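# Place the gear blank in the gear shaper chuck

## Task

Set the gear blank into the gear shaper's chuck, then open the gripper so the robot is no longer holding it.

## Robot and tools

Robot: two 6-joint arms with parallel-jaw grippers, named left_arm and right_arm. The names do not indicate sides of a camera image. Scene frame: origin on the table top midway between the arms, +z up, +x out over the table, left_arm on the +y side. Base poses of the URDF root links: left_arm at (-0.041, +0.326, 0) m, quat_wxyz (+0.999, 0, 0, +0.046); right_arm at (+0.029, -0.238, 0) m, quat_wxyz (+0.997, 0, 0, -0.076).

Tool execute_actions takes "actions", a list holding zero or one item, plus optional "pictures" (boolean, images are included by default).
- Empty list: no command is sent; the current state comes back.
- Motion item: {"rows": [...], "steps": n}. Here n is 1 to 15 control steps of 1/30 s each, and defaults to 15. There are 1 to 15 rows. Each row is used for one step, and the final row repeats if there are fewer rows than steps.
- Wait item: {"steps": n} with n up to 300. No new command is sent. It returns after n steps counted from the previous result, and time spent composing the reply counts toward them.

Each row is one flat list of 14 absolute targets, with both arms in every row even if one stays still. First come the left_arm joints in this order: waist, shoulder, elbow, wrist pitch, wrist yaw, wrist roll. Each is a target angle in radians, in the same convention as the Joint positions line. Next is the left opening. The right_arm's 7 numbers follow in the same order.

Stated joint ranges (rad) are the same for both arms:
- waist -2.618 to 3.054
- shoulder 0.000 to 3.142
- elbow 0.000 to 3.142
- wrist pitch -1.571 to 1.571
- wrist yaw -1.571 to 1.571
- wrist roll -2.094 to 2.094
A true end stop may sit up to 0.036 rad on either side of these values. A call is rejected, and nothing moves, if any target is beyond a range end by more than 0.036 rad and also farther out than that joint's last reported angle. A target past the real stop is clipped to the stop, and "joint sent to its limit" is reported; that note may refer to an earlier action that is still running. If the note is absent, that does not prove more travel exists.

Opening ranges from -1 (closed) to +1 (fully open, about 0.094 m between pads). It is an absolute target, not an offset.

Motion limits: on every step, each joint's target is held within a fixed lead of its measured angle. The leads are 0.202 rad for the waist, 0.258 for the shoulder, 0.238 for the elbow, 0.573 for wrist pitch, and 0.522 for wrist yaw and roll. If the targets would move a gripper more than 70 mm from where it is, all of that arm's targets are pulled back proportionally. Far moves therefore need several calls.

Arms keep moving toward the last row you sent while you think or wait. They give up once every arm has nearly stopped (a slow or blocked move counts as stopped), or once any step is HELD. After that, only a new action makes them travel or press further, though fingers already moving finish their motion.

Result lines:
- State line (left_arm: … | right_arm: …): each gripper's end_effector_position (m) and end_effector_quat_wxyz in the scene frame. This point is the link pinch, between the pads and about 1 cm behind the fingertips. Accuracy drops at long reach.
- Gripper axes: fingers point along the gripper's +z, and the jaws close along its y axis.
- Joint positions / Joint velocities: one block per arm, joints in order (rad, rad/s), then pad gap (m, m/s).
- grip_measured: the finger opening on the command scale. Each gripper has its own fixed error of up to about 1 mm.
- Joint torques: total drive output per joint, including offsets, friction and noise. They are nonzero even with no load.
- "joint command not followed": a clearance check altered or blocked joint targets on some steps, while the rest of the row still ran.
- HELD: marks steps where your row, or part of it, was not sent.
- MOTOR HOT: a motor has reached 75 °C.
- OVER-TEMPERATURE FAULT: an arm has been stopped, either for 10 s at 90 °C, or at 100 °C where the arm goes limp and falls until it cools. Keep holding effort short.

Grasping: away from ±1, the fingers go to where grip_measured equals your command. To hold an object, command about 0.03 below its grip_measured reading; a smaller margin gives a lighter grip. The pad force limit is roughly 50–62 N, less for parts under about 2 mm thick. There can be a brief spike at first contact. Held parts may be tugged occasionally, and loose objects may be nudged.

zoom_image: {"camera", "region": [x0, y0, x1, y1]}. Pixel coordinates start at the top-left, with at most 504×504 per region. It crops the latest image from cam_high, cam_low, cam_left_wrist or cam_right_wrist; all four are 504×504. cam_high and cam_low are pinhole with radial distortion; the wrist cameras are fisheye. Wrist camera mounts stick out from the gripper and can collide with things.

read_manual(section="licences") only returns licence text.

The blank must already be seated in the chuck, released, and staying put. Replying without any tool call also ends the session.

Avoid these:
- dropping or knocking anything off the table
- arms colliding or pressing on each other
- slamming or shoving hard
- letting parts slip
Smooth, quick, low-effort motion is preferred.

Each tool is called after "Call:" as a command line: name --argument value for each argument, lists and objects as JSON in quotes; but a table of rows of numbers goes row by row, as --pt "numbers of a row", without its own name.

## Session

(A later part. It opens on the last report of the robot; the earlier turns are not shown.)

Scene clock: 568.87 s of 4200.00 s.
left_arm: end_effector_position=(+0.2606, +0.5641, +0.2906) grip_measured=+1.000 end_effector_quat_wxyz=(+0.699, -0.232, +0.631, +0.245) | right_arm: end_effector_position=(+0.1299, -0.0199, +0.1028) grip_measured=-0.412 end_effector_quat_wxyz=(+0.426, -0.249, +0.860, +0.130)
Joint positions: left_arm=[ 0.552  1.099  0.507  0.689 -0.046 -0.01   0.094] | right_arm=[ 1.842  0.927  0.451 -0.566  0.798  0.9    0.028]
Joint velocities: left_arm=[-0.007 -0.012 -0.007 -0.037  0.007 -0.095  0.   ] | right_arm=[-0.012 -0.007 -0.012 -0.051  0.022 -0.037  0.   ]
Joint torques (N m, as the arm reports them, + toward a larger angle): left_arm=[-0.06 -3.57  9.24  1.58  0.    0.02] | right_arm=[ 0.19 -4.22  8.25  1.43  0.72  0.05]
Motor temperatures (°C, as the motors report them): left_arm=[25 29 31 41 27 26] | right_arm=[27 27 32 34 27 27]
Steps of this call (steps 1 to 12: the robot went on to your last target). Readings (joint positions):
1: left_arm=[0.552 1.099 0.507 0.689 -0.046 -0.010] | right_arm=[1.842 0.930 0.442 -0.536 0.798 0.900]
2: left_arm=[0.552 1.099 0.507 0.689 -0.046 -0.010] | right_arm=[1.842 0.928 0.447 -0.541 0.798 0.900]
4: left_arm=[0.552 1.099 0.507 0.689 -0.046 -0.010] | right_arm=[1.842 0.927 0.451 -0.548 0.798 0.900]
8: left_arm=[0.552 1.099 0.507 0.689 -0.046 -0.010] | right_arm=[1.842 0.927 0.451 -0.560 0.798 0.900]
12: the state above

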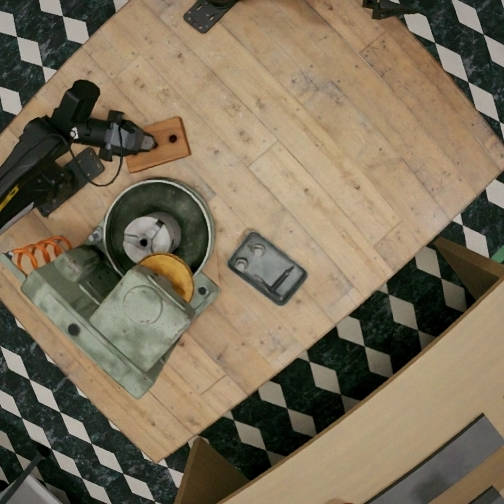

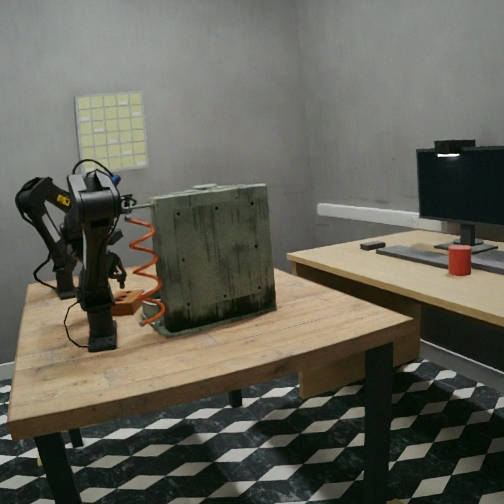

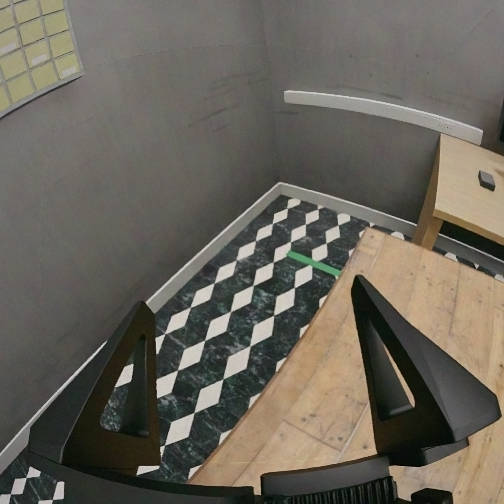

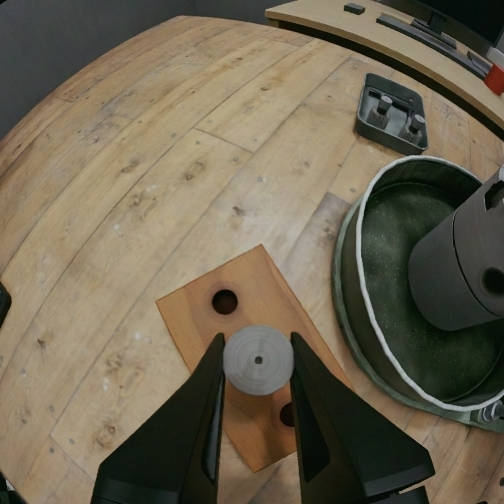

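Call:
execute_actions --actions '[{"rows": [[0.50,1.14,0.53,0.72,0.0,0,1, 1.845,0.900,0.500,-0.590,0.827,0.903,-0.455],[0.44,1.19,0.55,0.75,0.06,0,1, 1.845,0.898,0.520,-0.617,0.827,0.903,-0.455],[0.37,1.25,0.58,0.78,0.13,0,1, 1.845,0.896,0.545,-0.648,0.827,0.903,-0.455],[0.29,1.31,0.61,0.81,0.21,0,1, 1.845,0.894,0.575,-0.682,0.827,0.903,-0.455],[0.21,1.37,0.64,0.84,0.29,0,1, 1.845,0.892,0.605,-0.716,0.827,0.903,-0.455],[0.13,1.43,0.67,0.87,0.37,0,1, 1.845,0.890,0.635,-0.750,0.827,0.903,-0.455],[0.05,1.49,0.70,0.90,0.45,0,1, 1.845,0.888,0.665,-0.784,0.827,0.903,-0.455],[-0.03,1.55,0.73,0.93,0.53,0,1, 1.845,0.886,0.695,-0.818,0.827,0.903,-0.455],[-0.11,1.61,0.76,0.96,0.61,0,1, 1.845,0.884,0.725,-0.850,0.827,0.903,-0.455],[-0.19,1.67,0.79,0.99,0.69,0,1, 1.845,0.882,0.755,-0.882,0.827,0.903,-0.455],[-0.27,1.73,0.82,1.02,0.77,0,1, 1.845,0.880,0.785,-0.912,0.827,0.903,-0.455],[-0.35,1.79,0.85,1.05,0.85,0,1, 1.845,0.878,0.815,-0.940,0.827,0.903,-0.455],[-0.42,1.84,0.87,1.08,0.92,0,1, 1.845,0.876,0.840,-0.964,0.827,0.903,-0.455],[-0.48,1.89,0.89,1.11,0.98,0,1, 1.845,0.874,0.860,-0.982,0.827,0.903,-0.455],[-0.53,1.93,0.90,1.13,1.03,0,1, 1.845,0.872,0.875,-0.993,0.827,0.903,-0.455]], "steps": 15}]' --pictures false

Call:
execute_actions --actions '[{"steps": 10}]' --pictures false

Scene clock: 669.03 s of 4200.00 s.
left_arm: end_effector_position=(+0.4441, +0.2788, +0.2216) grip_measured=+1.000 end_effector_quat_wxyz=(+0.693, +0.151, +0.688, -0.155) | right_arm: end_effector_position=(+0.1284, -0.0107, +0.2007) grip_measured=-0.412 end_effector_quat_wxyz=(+0.429, -0.236, +0.858, +0.157)
Joint positions: left_arm=[-0.008  1.722  0.793  0.939  0.52  -0.009  0.094] | right_arm=[ 1.842  0.902  0.81  -0.889  0.795  0.9    0.028]
Joint velocities: left_arm=[-1.013  1.438  0.647  0.769  1.546 -0.051  0.   ] | right_arm=[-0.002 -0.095  0.632 -0.623 -0.022 -0.066  0.   ]
Joint torques (N m, as the arm reports them, + toward a larger angle): left_arm=[-1.11 -8.1   8.89  1.4   0.13  0.07] | right_arm=[ 0.22 -3.95  7.72  1.43  0.76  0.06]
Motor temperatures (°C, as the motors report them): left_arm=[25 29 31 42 27 26] | right_arm=[27 28 34 34 28 27]
Steps of this call (steps 1 to 30: the robot went on to your last target; steps 31 to 90: nothing new was sent; then 96.67 s passed at rest; steps 91 to 105: all 15 steps of this action). Readings (joint positions):
91: left_arm=[0.547 1.103 0.507 0.694 -0.045 -0.010] | right_arm=[1.842 0.927 0.452 -0.571 0.798 0.900]
92: left_arm=[0.528 1.116 0.510 0.706 -0.040 -0.010] | right_arm=[1.842 0.927 0.456 -0.581 0.798 0.900]
94: left_arm=[0.442 1.186 0.541 0.737 0.003 -0.010] | right_arm=[1.842 0.927 0.482 -0.619 0.796 0.900]
98: left_arm=[0.256 1.369 0.623 0.798 0.163 -0.009] | right_arm=[1.842 0.925 0.596 -0.717 0.795 0.900]
105: the state above

Scene clock: 669.37 s of 4200.00 s.
left_arm: end_effector_position=(+0.3523, +0.0399, +0.1779) grip_measured=+1.000 end_effector_quat_wxyz=(+0.572, +0.403, +0.585, -0.411) | right_arm: end_effector_position=(+0.1299, -0.0223, +0.2064) grip_measured=-0.412 end_effector_quat_wxyz=(+0.427, -0.246, +0.860, +0.137)
Joint positions: left_arm=[-0.436  1.929  0.862  1.054  0.882 -0.009  0.094] | right_arm=[ 1.842  0.892  0.848 -0.982  0.796  0.9    0.028]
Joint velocities: left_arm=[-1.321  0.042  0.129  0.374  0.828 -0.037  0.   ] | right_arm=[-0.012 -0.032 -0.007 -0.125 -0.007 -0.037  0.   ]
Joint torques (N m, as the arm reports them, + toward a larger angle): left_arm=[ -0.49 -10.23  10.07   1.64   0.12   0.08] | right_arm=[ 0.19 -3.27  7.64  1.5   0.74  0.05]
Motor temperatures (°C, as the motors report them): left_arm=[25 29 31 42 27 26] | right_arm=[27 28 34 34 28 27]
Steps of this call (steps 1 to 10: the robot went on to your last target). Readings (joint positions):
1: left_arm=[-0.045 1.768 0.813 0.961 0.571 -0.009] | right_arm=[1.842 0.899 0.828 -0.906 0.795 0.900]
2: left_arm=[-0.083 1.809 0.828 0.977 0.619 -0.009] | right_arm=[1.842 0.896 0.840 -0.917 0.796 0.900]
4: left_arm=[-0.163 1.869 0.845 1.002 0.703 -0.009] | right_arm=[1.842 0.892 0.848 -0.937 0.796 0.900]
8: left_arm=[-0.341 1.924 0.856 1.036 0.830 -0.009] | right_arm=[1.842 0.892 0.848 -0.973 0.796 0.900]
10: the state above

Call:
execute_actions --actions '[{"rows": [[-0.54,1.95,0.90,1.17,1.04,0,1, 1.82,0.872,0.875,-0.990,0.831,0.903,-0.455],[-0.55,1.97,0.895,1.20,1.05,0,1, 1.785,0.872,0.875,-0.990,0.831,0.903,-0.455],[-0.56,1.99,0.89,1.23,1.06,0,1, 1.74,0.872,0.875,-0.990,0.831,0.903,-0.455],[-0.57,2.01,0.885,1.26,1.07,0,1, 1.685,0.872,0.875,-0.990,0.831,0.903,-0.455],[-0.58,2.03,0.88,1.28,1.08,0,1, 1.625,0.872,0.875,-0.990,0.831,0.903,-0.455],[-0.585,2.05,0.875,1.30,1.085,0,1, 1.56,0.872,0.875,-0.990,0.831,0.903,-0.455],[-0.59,2.07,0.87,1.32,1.085,0,1, 1.495,0.872,0.875,-0.990,0.831,0.903,-0.455],[-0.59,2.09,0.865,1.335,1.085,0,1, 1.43,0.872,0.875,-0.990,0.831,0.903,-0.455],[-0.59,2.11,0.86,1.35,1.085,0,1, 1.365,0.872,0.875,-0.990,0.831,0.903,-0.455],[-0.59,2.13,0.855,1.35,1.085,0,1, 1.305,0.872,0.875,-0.990,0.831,0.903,-0.455],[-0.59,2.145,0.855,1.35,1.085,0,1, 1.25,0.872,0.875,-0.990,0.831,0.903,-0.455],[-0.59,2.16,0.855,1.35,1.085,0,1, 1.205,0.872,0.875,-0.990,0.831,0.903,-0.455],[-0.59,2.17,0.855,1.35,1.085,0,1, 1.17,0.872,0.875,-0.990,0.831,0.903,-0.455],[-0.59,2.18,0.855,1.35,1.085,0,1, 1.14,0.872,0.875,-0.990,0.831,0.903,-0.455],[-0.59,2.185,0.855,1.35,1.085,0,1, 1.121,0.872,0.875,-0.990,0.831,0.903,-0.455]], "steps": 15}]' --pictures false

Call:
execute_actions --actions '[{"steps": 18}]'

Scene clock: 679.53 s of 4200.00 s.
left_arm: end_effector_position=(+0.2801, -0.0238, +0.1232) grip_measured=+1.000 end_effector_quat_wxyz=(+0.510, +0.501, +0.491, -0.497) | right_arm: end_effector_position=(+0.2415, -0.1343, +0.2054) grip_measured=-0.412 end_effector_quat_wxyz=(+0.446, +0.049, +0.893, -0.017)
Joint positions: left_arm=[-0.586  2.166  0.875  1.322  1.072 -0.005  0.094] | right_arm=[ 1.171  0.892  0.848 -0.994  0.798  0.9    0.028]
Joint velocities: left_arm=[ 0.012  0.286 -0.105  0.11   0.022  0.051  0.   ] | right_arm=[-0.882 -0.007 -0.002  0.037 -0.007  0.022 -0.   ]
Joint torques (N m, as the arm reports them, + toward a larger angle): left_arm=[ -0.36 -10.98   4.31   1.44   0.1    0.05] | right_arm=[ 0.34 -3.29  7.67  1.49  0.76  0.05]
Motor temperatures (°C, as the motors report them): left_arm=[26 30 31 41 27 26] | right_arm=[27 27 34 34 28 27]
Steps of this call (steps 1 to 30: the robot went on to your last target; steps 31 to 90: nothing new was sent; then 6.67 s passed at rest; steps 91 to 105: all 15 steps of this action). Readings (joint positions):
91: left_arm=[-0.538 1.931 0.879 1.131 1.022 -0.005] | right_arm=[1.840 0.892 0.848 -0.994 0.796 0.900]
92: left_arm=[-0.538 1.935 0.879 1.143 1.025 -0.005] | right_arm=[1.832 0.892 0.848 -0.994 0.795 0.900]
94: left_arm=[-0.542 1.955 0.879 1.183 1.034 -0.005] | right_arm=[1.775 0.892 0.848 -0.994 0.791 0.900]
98: left_arm=[-0.573 2.035 0.879 1.263 1.057 -0.005] | right_arm=[1.548 0.892 0.848 -0.994 0.790 0.900]
105: the state above

Scene clock: 680.13 s of 4200.00 s.
left_arm: end_effector_position=(+0.2781, -0.0231, +0.1178) grip_measured=+1.000 end_effector_quat_wxyz=(+0.509, +0.502, +0.491, -0.498) | right_arm: end_effector_position=(+0.2457, -0.1440, +0.2055) grip_measured=-0.412 end_effector_quat_wxyz=(+0.446, +0.068, +0.892, -0.028)
Joint positions: left_arm=[-0.586  2.182  0.868  1.345  1.075 -0.005  0.094] | right_arm=[ 1.128  0.892  0.848 -0.997  0.801  0.9    0.028]
Joint velocities: left_arm=[-0.017 -0.002  0.002 -0.007 -0.037 -0.051  0.   ] | right_arm=[-0.002 -0.027  0.002 -0.037 -0.007 -0.037  0.001]
Joint torques (N m, as the arm reports them, + toward a larger angle): left_arm=[ -0.3  -10.84   4.42   1.32   0.09   0.05] | right_arm=[-0.58 -3.21  7.67  1.49  0.74  0.05]
Motor temperatures (°C, as the motors report them): left_arm=[26 30 31 41 27 26] | right_arm=[27 27 34 34 28 27]
Steps of this call (steps 1 to 18: the robot went on to your last target). Readings (joint positions):
1: left_arm=[-0.586 2.174 0.872 1.324 1.073 -0.005] | right_arm=[1.147 0.892 0.848 -0.995 0.800 0.900]
2: left_arm=[-0.586 2.179 0.870 1.324 1.073 -0.005] | right_arm=[1.134 0.892 0.848 -0.996 0.801 0.900]
4: left_arm=[-0.586 2.182 0.868 1.327 1.074 -0.005] | right_arm=[1.128 0.892 0.848 -0.997 0.801 0.900]
8: left_arm=[-0.586 2.182 0.868 1.339 1.075 -0.005] | right_arm=[1.128 0.892 0.848 -0.997 0.801 0.900]
18: the state above

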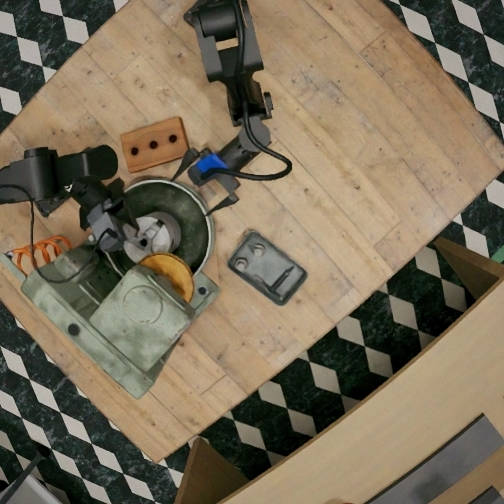

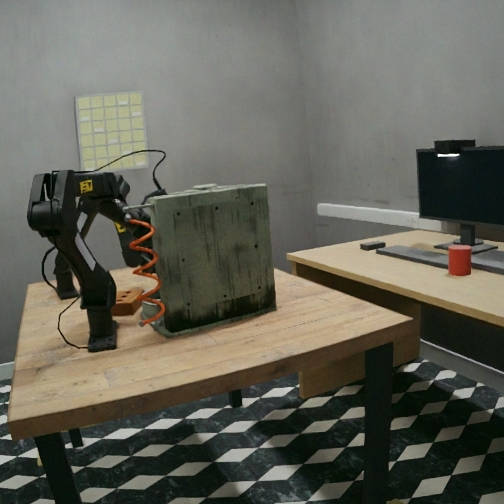

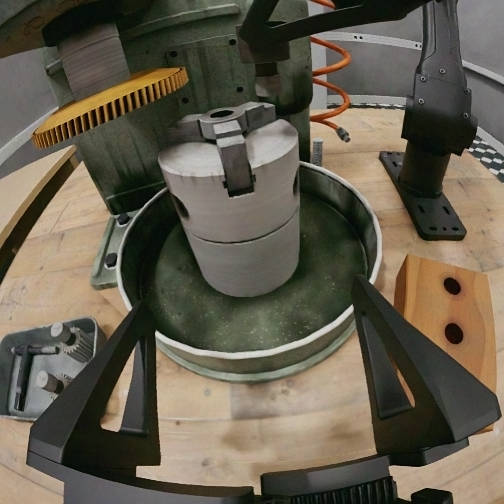

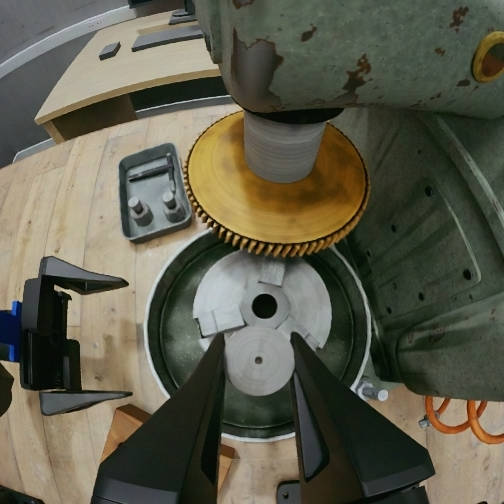

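Call:
zoom_image --camera "cam_left_wrist" --region '[140, 10, 330, 200]'

Call:
zoom_image --camera "cam_right_wrist" --region '[180, 235, 350, 405]'

Region (140, 10, 330, 200) of cam_left_wrist's 504x504 image, scaled by 2.653, with more detail than that image has.

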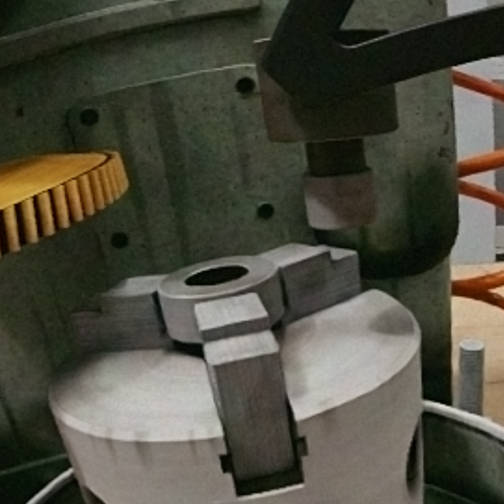

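Region (180, 235, 350, 405) of cam_right_wrist's 504x504 image, scaled by 2.965, with more detail than that image has.

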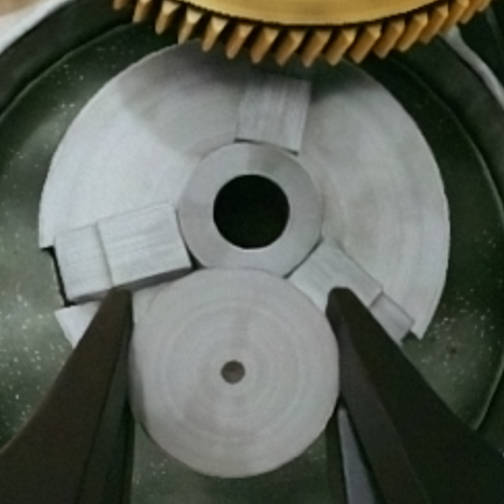

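Call:
execute_actions --actions '[{"rows": [[-0.586,2.182,0.868,1.35,1.08,0,1, 1.117,0.905,0.878,-0.985,0.831,0.903,-0.455],[-0.586,2.182,0.868,1.35,1.08,0,1, 1.110,0.913,0.881,-0.978,0.831,0.903,-0.455],[-0.586,2.182,0.868,1.35,1.08,0,1, 1.100,0.922,0.884,-0.971,0.831,0.903,-0.455],[-0.586,2.182,0.868,1.35,1.08,0,1, 1.088,0.932,0.888,-0.963,0.831,0.903,-0.455],[-0.586,2.182,0.868,1.35,1.08,0,1, 1.075,0.943,0.892,-0.955,0.831,0.903,-0.455],[-0.586,2.182,0.868,1.35,1.08,0,1, 1.062,0.954,0.896,-0.947,0.831,0.903,-0.455],[-0.586,2.182,0.868,1.35,1.08,0,1, 1.049,0.965,0.900,-0.939,0.831,0.903,-0.455],[-0.586,2.182,0.868,1.35,1.08,0,1, 1.036,0.976,0.904,-0.932,0.831,0.903,-0.455],[-0.586,2.182,0.868,1.35,1.08,0,1, 1.024,0.987,0.908,-0.925,0.831,0.903,-0.455],[-0.586,2.182,0.868,1.35,1.08,0,1, 1.012,0.997,0.912,-0.919,0.831,0.903,-0.455],[-0.586,2.182,0.868,1.35,1.08,0,1, 1.001,1.007,0.916,-0.914,0.831,0.903,-0.455],[-0.586,2.182,0.868,1.35,1.08,0,1, 0.991,1.016,0.919,-0.910,0.831,0.903,-0.455],[-0.586,2.182,0.868,1.35,1.08,0,1, 0.983,1.023,0.922,-0.907,0.831,0.903,-0.455],[-0.586,2.182,0.868,1.35,1.08,0,1, 0.977,1.029,0.924,-0.905,0.831,0.903,-0.455],[-0.586,2.182,0.868,1.35,1.08,0,1, 0.972,1.033,0.925,-0.905,0.831,0.903,-0.455]], "steps": 15}]' --pictures false

Call:
execute_actions --actions '[{"steps": 18}]'

Call:
zoom_image --camera "cam_left_wrist" --region '[140, 10, 330, 200]'

Call:
zoom_image --camera "cam_right_wrist" --region '[160, 260, 360, 460]'

Scene clock: 724.87 s of 4200.00 s.
left_arm: end_effector_position=(+0.2781, -0.0231, +0.1178) grip_measured=+1.000 end_effector_quat_wxyz=(+0.510, +0.502, +0.491, -0.498) | right_arm: end_effector_position=(+0.2723, -0.1567, +0.1983) grip_measured=-0.412 end_effector_quat_wxyz=(+0.433, +0.122, +0.890, -0.072)
Joint positions: left_arm=[-0.586  2.182  0.868  1.346  1.075 -0.005  0.094] | right_arm=[ 0.991  1.016  0.882 -0.945  0.8    0.9    0.028]
Joint velocities: left_arm=[-0.007 -0.012 -0.002  0.037 -0.051  0.066  0.   ] | right_arm=[-0.193  0.159  0.085  0.11  -0.007  0.022 -0.   ]
Joint torques (N m, as the arm reports them, + toward a larger angle): left_arm=[  0.01 -11.11   5.64   1.32   0.06   0.03] | right_arm=[-0.58 -1.71  8.4   1.58  0.77  0.04]
Motor temperatures (°C, as the motors report them): left_arm=[25 32 29 40 27 26] | right_arm=[27 27 34 35 28 27]
Steps of this call (steps 1 to 15: the robot went on to your last target; steps 16 to 90: nothing new was sent; then 41.23 s passed at rest; steps 91 to 105: all 15 steps of this action). Readings (joint positions):
91: left_arm=[-0.586 2.182 0.868 1.346 1.075 -0.005] | right_arm=[1.128 0.892 0.848 -0.997 0.801 0.900]
92: left_arm=[-0.586 2.182 0.868 1.346 1.075 -0.005] | right_arm=[1.127 0.893 0.848 -0.997 0.801 0.900]
94: left_arm=[-0.586 2.182 0.868 1.346 1.075 -0.005] | right_arm=[1.115 0.903 0.848 -0.996 0.801 0.900]
98: left_arm=[-0.586 2.182 0.868 1.346 1.075 -0.005] | right_arm=[1.067 0.948 0.852 -0.985 0.800 0.900]
105: the state above

Scene clock: 725.47 s of 4200.00 s.
left_arm: end_effector_position=(+0.2781, -0.0231, +0.1178) grip_measured=+1.000 end_effector_quat_wxyz=(+0.510, +0.502, +0.491, -0.498) | right_arm: end_effector_position=(+0.2754, -0.1568, +0.1983) grip_measured=-0.412 end_effector_quat_wxyz=(+0.434, +0.127, +0.889, -0.072)
Joint positions: left_arm=[-0.586  2.182  0.868  1.346  1.075 -0.005  0.094] | right_arm=[ 0.981  1.026  0.884 -0.932  0.8    0.9    0.028]
Joint velocities: left_arm=[ 0.012 -0.002 -0.017 -0.007 -0.007  0.037  0.   ] | right_arm=[-0.017 -0.012 -0.002 -0.037 -0.037 -0.022 -0.   ]
Joint torques (N m, as the arm reports them, + toward a larger angle): left_arm=[  0.02 -11.12   5.76   1.31   0.05   0.05] | right_arm=[-0.74 -1.81  8.55  1.63  0.75  0.04]
Motor temperatures (°C, as the motors report them): left_arm=[25 32 29 40 27 26] | right_arm=[27 27 34 35 28 27]
Steps of this call (steps 1 to 18: the robot went on to your last target). Readings (joint positions):
1: left_arm=[-0.586 2.182 0.868 1.346 1.075 -0.005] | right_arm=[0.986 1.021 0.884 -0.941 0.800 0.900]
2: left_arm=[-0.586 2.182 0.868 1.346 1.075 -0.005] | right_arm=[0.982 1.024 0.884 -0.938 0.800 0.900]
4: left_arm=[-0.586 2.182 0.868 1.346 1.075 -0.005] | right_arm=[0.981 1.026 0.884 -0.935 0.800 0.900]
8: left_arm=[-0.586 2.182 0.868 1.346 1.075 -0.005] | right_arm=[0.981 1.026 0.884 -0.933 0.800 0.900]
18: the state above

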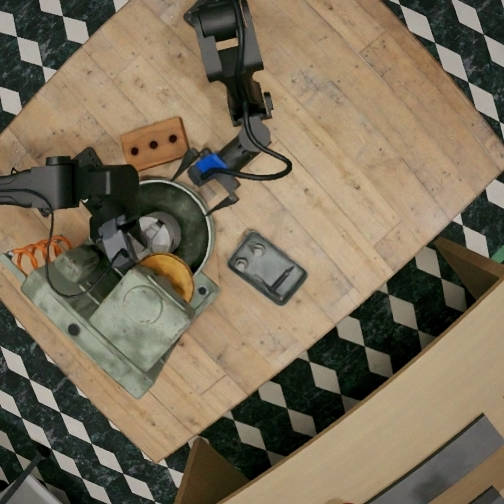

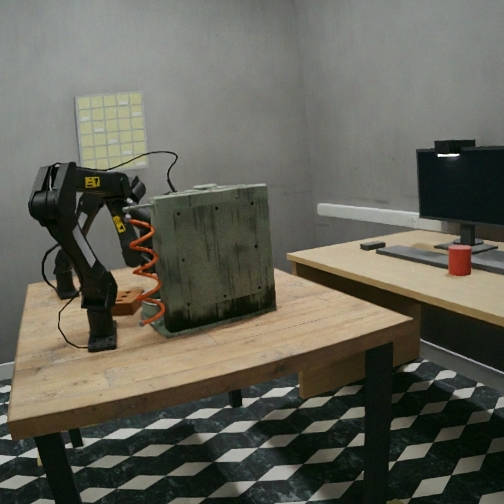

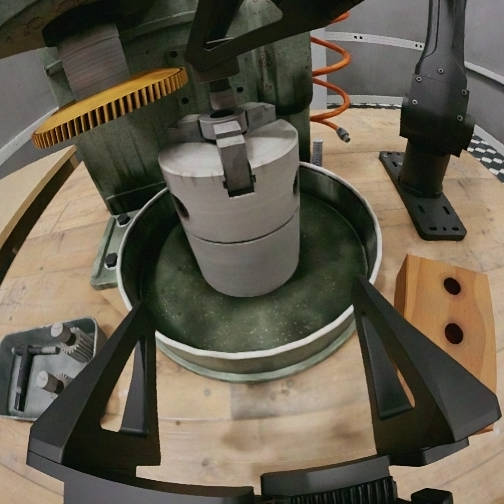

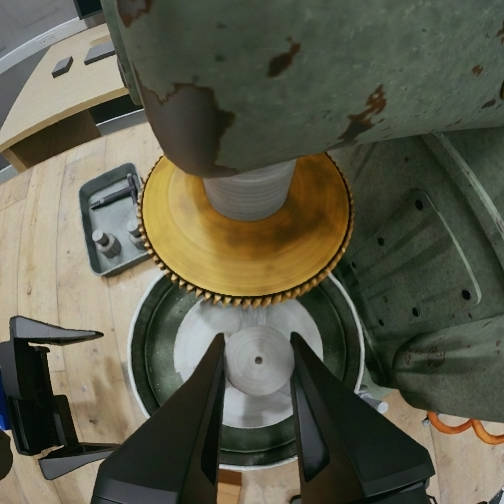

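Region (140, 10, 330, 200) of cam_left_wrist's 504x504 image, scaled by 2.653, with more detail than that image has.

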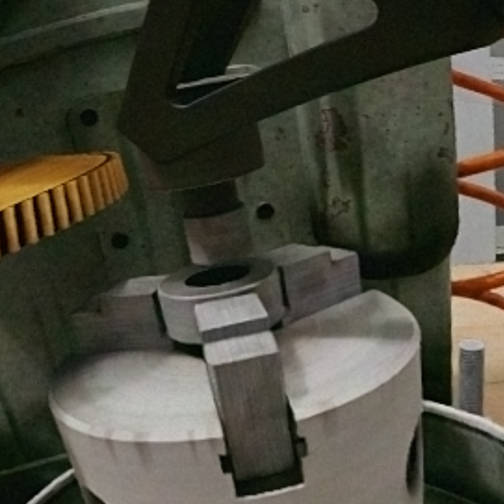

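Region (160, 260, 360, 460) of cam_right_wrist's 504x504 image, scaled by 2.520, with more detail than that image has.

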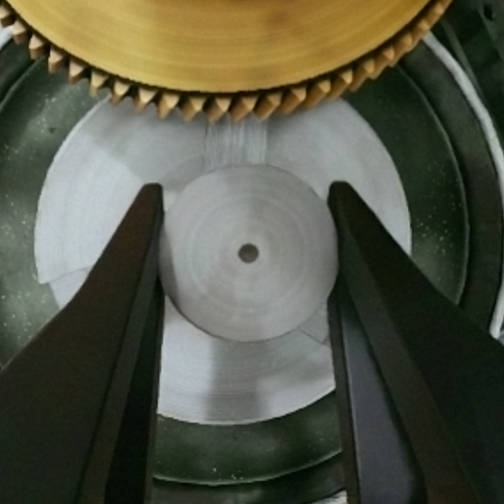

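Call:
execute_actions --actions '[]'

Scene clock: 740.83 s of 4200.00 s.
left_arm: end_effector_position=(+0.2781, -0.0231, +0.1178) grip_measured=+1.000 end_effector_quat_wxyz=(+0.510, +0.502, +0.491, -0.498) | right_arm: end_effector_position=(+0.2754, -0.1568, +0.1983) grip_measured=-0.412 end_effector_quat_wxyz=(+0.434, +0.127, +0.889, -0.072)
Joint positions: left_arm=[-0.586  2.182  0.868  1.346  1.075 -0.005  0.094] | right_arm=[ 0.981  1.026  0.884 -0.932  0.8    0.9    0.028]
Joint velocities: left_arm=[-0.002 -0.007 -0.007 -0.007  0.037 -0.007  0.   ] | right_arm=[-0.007 -0.012 -0.007 -0.081 -0.081  0.037  0.001]
Joint torques (N m, as the arm reports them, + toward a larger angle): left_arm=[  0.03 -11.09   5.68   1.32   0.07   0.05] | right_arm=[-0.72 -1.81  8.53  1.63  0.76  0.05]
Motor temperatures (°C, as the motors report them): left_arm=[25 33 29 39 27 26] | right_arm=[27 27 35 35 28 27]
Steps of this call (steps 1 to 15: the robot went on to your last target; steps 16 to 90: nothing new was sent; then 12.37 s passed at rest). Readings (joint positions):
1: left_arm=[-0.586 2.182 0.868 1.346 1.075 -0.005] | right_arm=[0.981 1.026 0.884 -0.932 0.800 0.900]
2: left_arm=[-0.586 2.182 0.868 1.346 1.075 -0.005] | right_arm=[0.981 1.026 0.884 -0.932 0.800 0.900]
4: left_arm=[-0.586 2.182 0.868 1.346 1.075 -0.005] | right_arm=[0.981 1.026 0.884 -0.932 0.800 0.900]
8: left_arm=[-0.586 2.182 0.868 1.346 1.075 -0.005] | right_arm=[0.981 1.026 0.884 -0.932 0.800 0.900]
90: the state above
All arms were judged still, so your last target was given up. Only a new action makes them travel on or press farther. Fingers that are still opening or closing keep moving.

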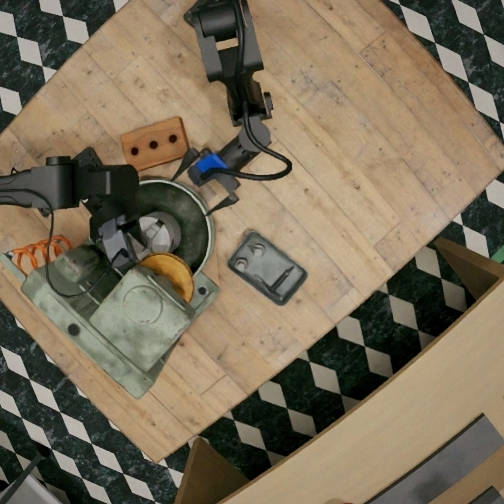

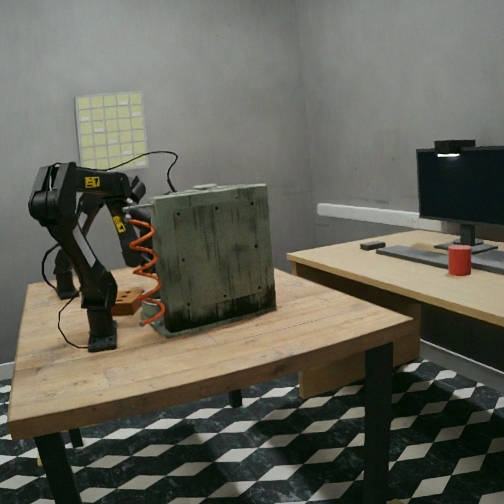

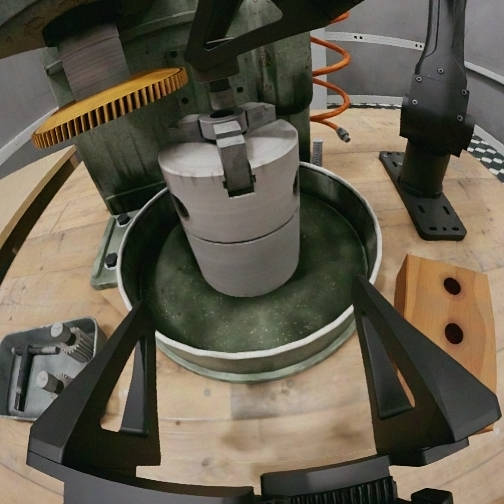

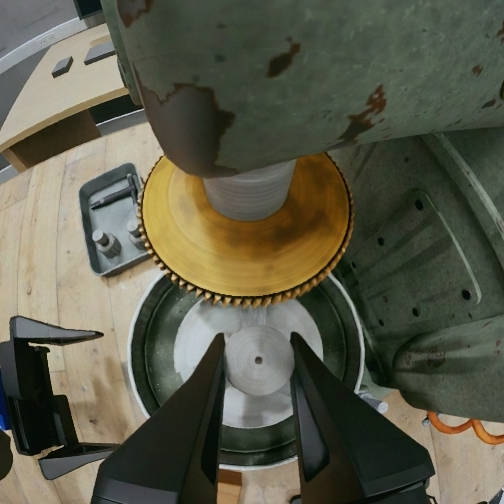

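Call:
execute_actions --actions '[{"rows":[[-0.586,2.182,0.868,1.35,1.08,0,1,0.972,1.025,0.928,-0.901,0.831,0.903,-0.455],[-0.586,2.182,0.868,1.35,1.08,0,1,0.972,1.018,0.931,-0.897,0.831,0.903,-0.455],[-0.586,2.182,0.868,1.35,1.08,0,1,0.972,1.011,0.934,-0.893,0.831,0.903,-0.455],[-0.586,2.182,0.868,1.35,1.08,0,1,0.972,1.005,0.937,-0.889,0.831,0.903,-0.455],[-0.586,2.182,0.868,1.35,1.08,0,1,0.972,1.001,0.937,-0.889,0.831,0.903,-0.455]],"steps":15}]' --pictures false

Call:
execute_actions --actions '[{"steps":10}]'

Scene clock: 748.10 s of 4200.00 s.
left_arm: end_effector_position=(+0.2781, -0.0231, +0.1178) grip_measured=+1.000 end_effector_quat_wxyz=(+0.510, +0.502, +0.491, -0.498) | right_arm: end_effector_position=(+0.2786, -0.1533, +0.2047) grip_measured=-0.412 end_effector_quat_wxyz=(+0.442, +0.133, +0.885, -0.061)
Joint positions: left_arm=[-0.586  2.182  0.868  1.346  1.075 -0.005  0.094] | right_arm=[ 0.981  1.026  0.899 -0.916  0.8    0.9    0.028]
Joint velocities: left_arm=[ 0.002 -0.002  0.002  0.037  0.081  0.081  0.   ] | right_arm=[-0.002 -0.012 -0.017 -0.095  0.037 -0.007 -0.001]
Joint torques (N m, as the arm reports them, + toward a larger angle): left_arm=[ -0.04 -11.06   5.73   1.33   0.05   0.03] | right_arm=[-0.73 -5.11  8.43  1.66  0.75  0.05]
Motor temperatures (°C, as the motors report them): left_arm=[25 33 29 39 27 26] | right_arm=[27 27 35 35 28 27]
Steps of this call (steps 1 to 90: nothing new was sent; then 3.77 s passed at rest; steps 91 to 105: all 15 steps of this action). Readings (joint positions):
91: left_arm=[-0.586 2.182 0.868 1.346 1.075 -0.005] | right_arm=[0.981 1.026 0.884 -0.932 0.800 0.900]
92: left_arm=[-0.586 2.182 0.868 1.346 1.075 -0.005] | right_arm=[0.981 1.026 0.884 -0.931 0.800 0.900]
94: left_arm=[-0.586 2.182 0.868 1.346 1.075 -0.005] | right_arm=[0.981 1.026 0.886 -0.928 0.800 0.900]
98: left_arm=[-0.586 2.182 0.868 1.346 1.075 -0.005] | right_arm=[0.981 1.026 0.896 -0.921 0.800 0.900]
105: the state above

Scene clock: 748.43 s of 4200.00 s.
left_arm: end_effector_position=(+0.2781, -0.0231, +0.1178) grip_measured=+1.000 end_effector_quat_wxyz=(+0.510, +0.502, +0.491, -0.498) | right_arm: end_effector_position=(+0.2786, -0.1533, +0.2047) grip_measured=-0.412 end_effector_quat_wxyz=(+0.442, +0.133, +0.885, -0.061)
Joint positions: left_arm=[-0.586  2.182  0.868  1.346  1.075 -0.005  0.094] | right_arm=[ 0.981  1.026  0.899 -0.916  0.8    0.9    0.028]
Joint velocities: left_arm=[-0.007 -0.007  0.002  0.066 -0.051  0.037  0.   ] | right_arm=[-0.002  0.022 -0.002 -0.066  0.11  -0.007  0.   ]
Joint torques (N m, as the arm reports them, + toward a larger angle): left_arm=[ -0.01 -11.14   5.64   1.32   0.04   0.05] | right_arm=[-0.73 -5.11  8.45  1.68  0.75  0.05]
Motor temperatures (°C, as the motors report them): left_arm=[25 33 29 39 27 26] | right_arm=[27 27 35 35 28 27]
Steps of this call (steps 1 to 10: the robot went on to your last target). Readings (joint positions):
1: left_arm=[-0.586 2.182 0.868 1.346 1.075 -0.005] | right_arm=[0.981 1.026 0.899 -0.916 0.800 0.900]
2: left_arm=[-0.586 2.182 0.868 1.346 1.075 -0.005] | right_arm=[0.981 1.026 0.899 -0.916 0.800 0.900]
4: left_arm=[-0.586 2.182 0.868 1.346 1.075 -0.005] | right_arm=[0.981 1.026 0.899 -0.916 0.800 0.900]
8: left_arm=[-0.586 2.182 0.868 1.346 1.075 -0.005] | right_arm=[0.981 1.026 0.899 -0.916 0.800 0.900]
10: the state above

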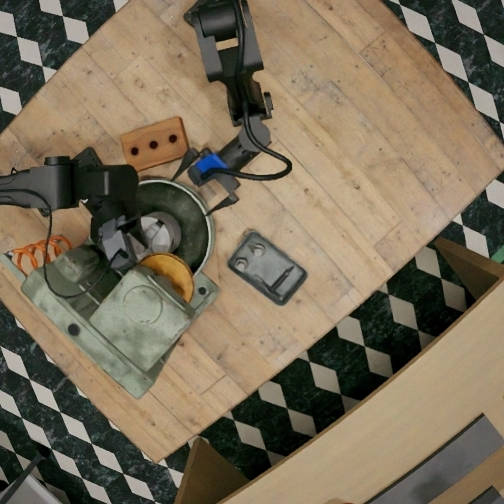

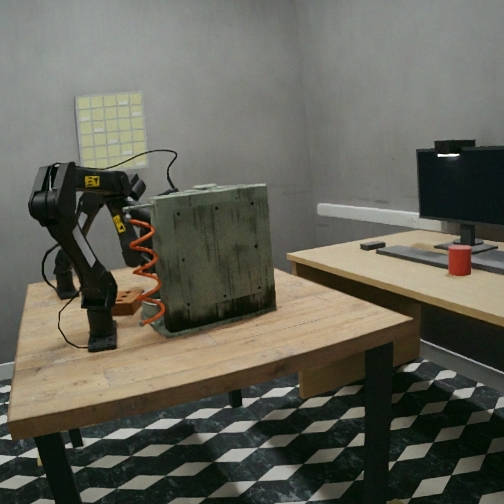

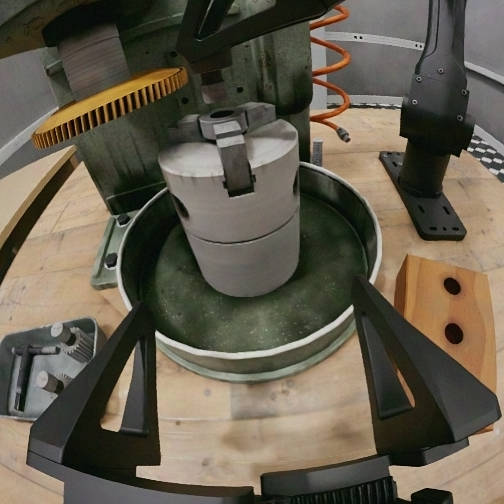

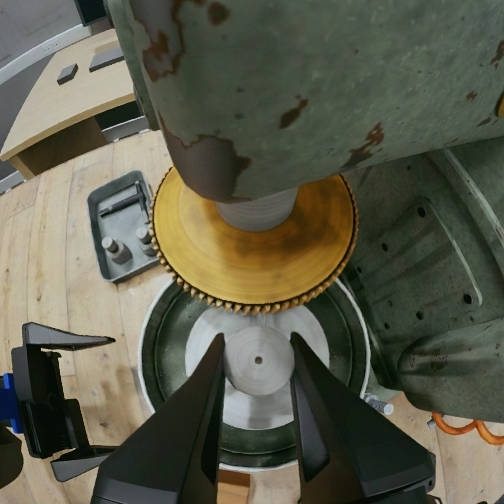

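Call:
zoom_image --camera "cam_right_wrist" --region '[160, 260, 360, 460]'

Call:
zoom_image --camera "cam_left_wrist" --region '[140, 10, 330, 200]'

Region (160, 260, 360, 460) of cam_right_wrist's 504x504 image, scaled by 2.520, with more detail than that image has.

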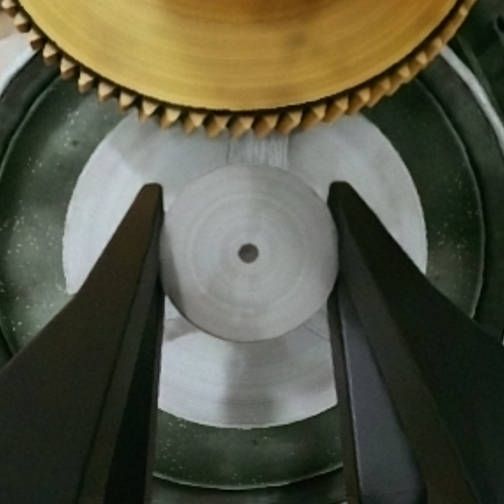

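Region (140, 10, 330, 200) of cam_left_wrist's 504x504 image, scaled by 2.653, with more detail than that image has.

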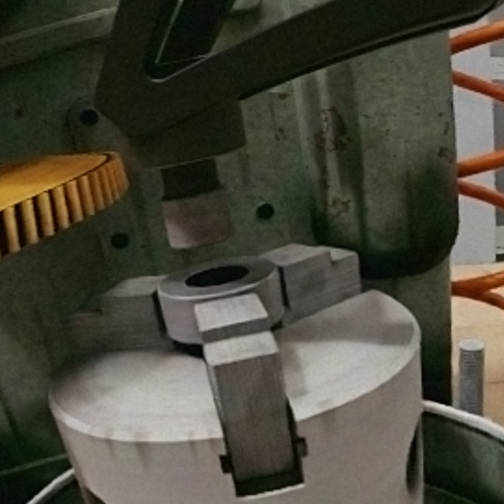

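Call:
zoom_image --camera "cam_left_wrist" --region '[180, 50, 270, 140]'

Region (180, 50, 270, 140) of cam_left_wrist's 504x504 image, scaled by 5.600, with more detail than that image has.

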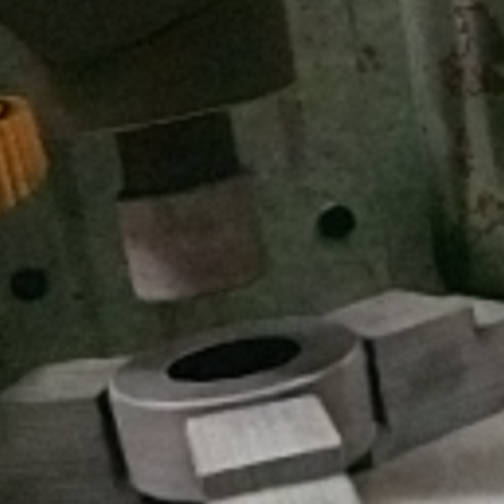

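Call:
execute_actions --actions '[{"rows":[[-0.586,2.182,0.868,1.35,1.08,0,1,0.980,0.998,0.915,-0.887,0.831,0.903,-0.455],[-0.586,2.182,0.868,1.35,1.08,0,1,0.987,0.996,0.895,-0.885,0.831,0.903,-0.455],[-0.586,2.182,0.868,1.35,1.08,0,1,0.990,0.994,0.885,-0.883,0.831,0.903,-0.455],[-0.586,2.182,0.868,1.35,1.08,0,1,0.992,0.992,0.880,-0.880,0.831,0.903,-0.455],[-0.586,2.182,0.868,1.35,1.08,0,1,0.994,0.990,0.875,-0.877,0.831,0.903,-0.455],[-0.586,2.182,0.868,1.35,1.08,0,1,0.996,0.989,0.870,-0.874,0.831,0.903,-0.455],[-0.586,2.182,0.868,1.35,1.08,0,1,0.997,0.988,0.865,-0.872,0.831,0.903,-0.455],[-0.586,2.182,0.868,1.35,1.08,0,1,0.997,0.988,0.860,-0.870,0.831,0.903,-0.455],[-0.586,2.182,0.868,1.35,1.08,0,1,0.997,0.988,0.857,-0.870,0.831,0.903,-0.455]],"steps":15}]' --pictures false

Call:
execute_actions --actions '[{"steps":12}]'

Call:
zoom_image --camera "cam_left_wrist" --region '[180, 50, 270, 140]'

Call:
zoom_image --camera "cam_right_wrist" --region '[160, 260, 360, 460]'

Scene clock: 806.77 s of 4200.00 s.
left_arm: end_effector_position=(+0.2781, -0.0231, +0.1179) grip_measured=+1.000 end_effector_quat_wxyz=(+0.510, +0.502, +0.491, -0.498) | right_arm: end_effector_position=(+0.2759, -0.1539, +0.1964) grip_measured=-0.412 end_effector_quat_wxyz=(+0.440, +0.128, +0.887, -0.063)
Joint positions: left_arm=[-0.586  2.182  0.868  1.346  1.075 -0.005  0.094] | right_arm=[ 0.988  1.016  0.864 -0.901  0.8    0.9    0.028]
Joint velocities: left_arm=[-0.017  0.002 -0.007 -0.066 -0.007 -0.022  0.   ] | right_arm=[ 0.002 -0.007 -0.002  0.037  0.022  0.051  0.   ]
Joint torques (N m, as the arm reports them, + toward a larger angle): left_arm=[  0.   -11.12   5.72   1.33   0.04   0.07] | right_arm=[ 0.72 -5.28  5.53  1.67  0.75  0.05]
Motor temperatures (°C, as the motors report them): left_arm=[25 34 29 39 27 26] | right_arm=[27 28 35 36 28 27]
Steps of this call (steps 1 to 15: the robot went on to your last target; steps 16 to 90: nothing new was sent; then 54.83 s passed at rest; steps 91 to 105: all 15 steps of this action). Readings (joint positions):
91: left_arm=[-0.586 2.182 0.868 1.346 1.075 -0.005] | right_arm=[0.981 1.026 0.899 -0.916 0.800 0.900]
92: left_arm=[-0.586 2.182 0.868 1.346 1.075 -0.005] | right_arm=[0.981 1.026 0.899 -0.915 0.800 0.900]
94: left_arm=[-0.586 2.182 0.868 1.346 1.075 -0.005] | right_arm=[0.981 1.026 0.899 -0.914 0.800 0.900]
98: left_arm=[-0.586 2.182 0.868 1.346 1.075 -0.005] | right_arm=[0.986 1.018 0.882 -0.902 0.800 0.900]
105: the state above

Scene clock: 807.17 s of 4200.00 s.
left_arm: end_effector_position=(+0.2781, -0.0231, +0.1179) grip_measured=+1.000 end_effector_quat_wxyz=(+0.510, +0.502, +0.491, -0.498) | right_arm: end_effector_position=(+0.2762, -0.1536, +0.1966) grip_measured=-0.412 end_effector_quat_wxyz=(+0.440, +0.129, +0.886, -0.062)
Joint positions: left_arm=[-0.586  2.182  0.868  1.346  1.075 -0.005  0.094] | right_arm=[ 0.988  1.016  0.864 -0.898  0.8    0.9    0.028]
Joint velocities: left_arm=[-0.002  0.027 -0.017 -0.022  0.037  0.037  0.   ] | right_arm=[ 0.002 -0.007  0.002  0.007  0.007 -0.037  0.   ]
Joint torques (N m, as the arm reports them, + toward a larger angle): left_arm=[  0.   -11.11   5.62   1.3    0.05   0.06] | right_arm=[ 0.72 -5.32  5.58  1.66  0.75  0.05]
Motor temperatures (°C, as the motors report them): left_arm=[25 34 29 39 27 26] | right_arm=[27 28 35 36 28 27]
Steps of this call (steps 1 to 12: the robot went on to your last target). Readings (joint positions):
1: left_arm=[-0.586 2.182 0.868 1.346 1.075 -0.005] | right_arm=[0.988 1.016 0.864 -0.900 0.800 0.900]
2: left_arm=[-0.586 2.182 0.868 1.346 1.075 -0.005] | right_arm=[0.988 1.016 0.864 -0.899 0.800 0.900]
4: left_arm=[-0.586 2.182 0.868 1.346 1.075 -0.005] | right_arm=[0.988 1.016 0.864 -0.899 0.800 0.900]
8: left_arm=[-0.586 2.182 0.868 1.346 1.075 -0.005] | right_arm=[0.988 1.016 0.864 -0.898 0.800 0.900]
12: the state above

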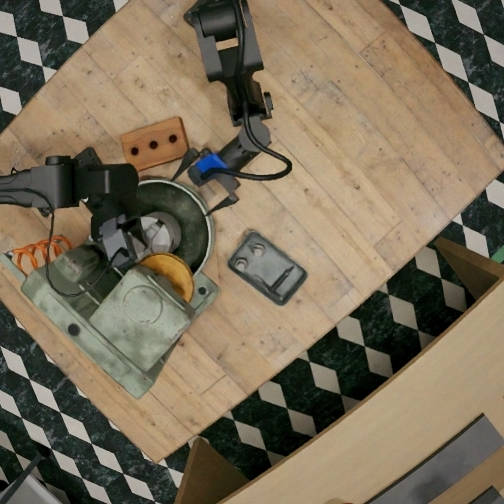

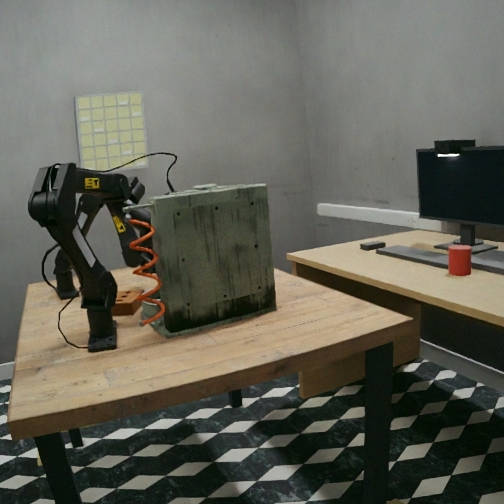

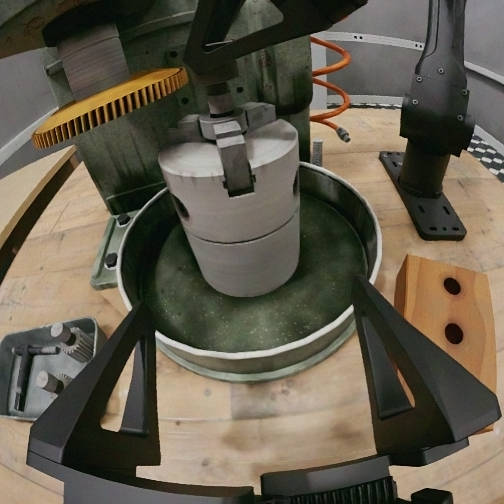

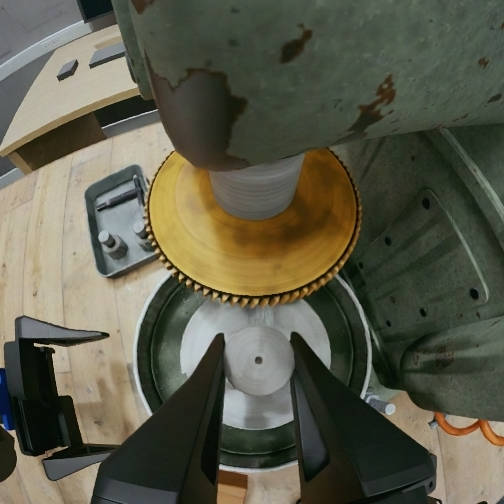

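Region (180, 50, 270, 140) of cam_left_wrist's 504x504 image, scaled by 5.600, with more detail than that image has.

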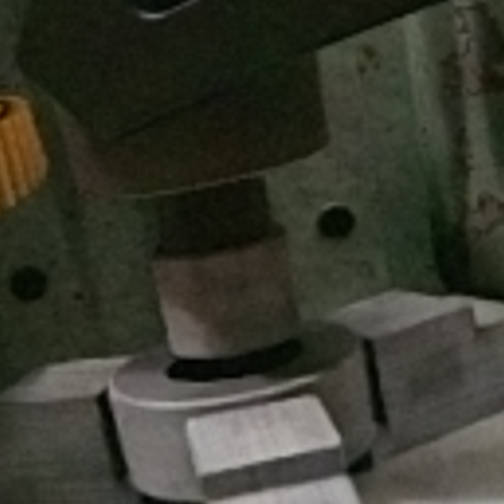

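Region (160, 260, 360, 460) of cam_right_wrist's 504x504 image, scaled by 2.520, with more detail than that image has.

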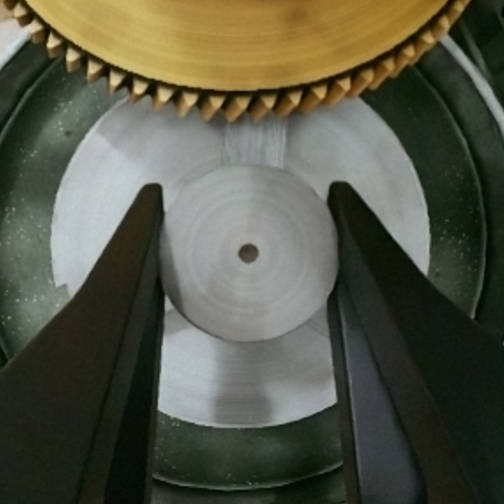

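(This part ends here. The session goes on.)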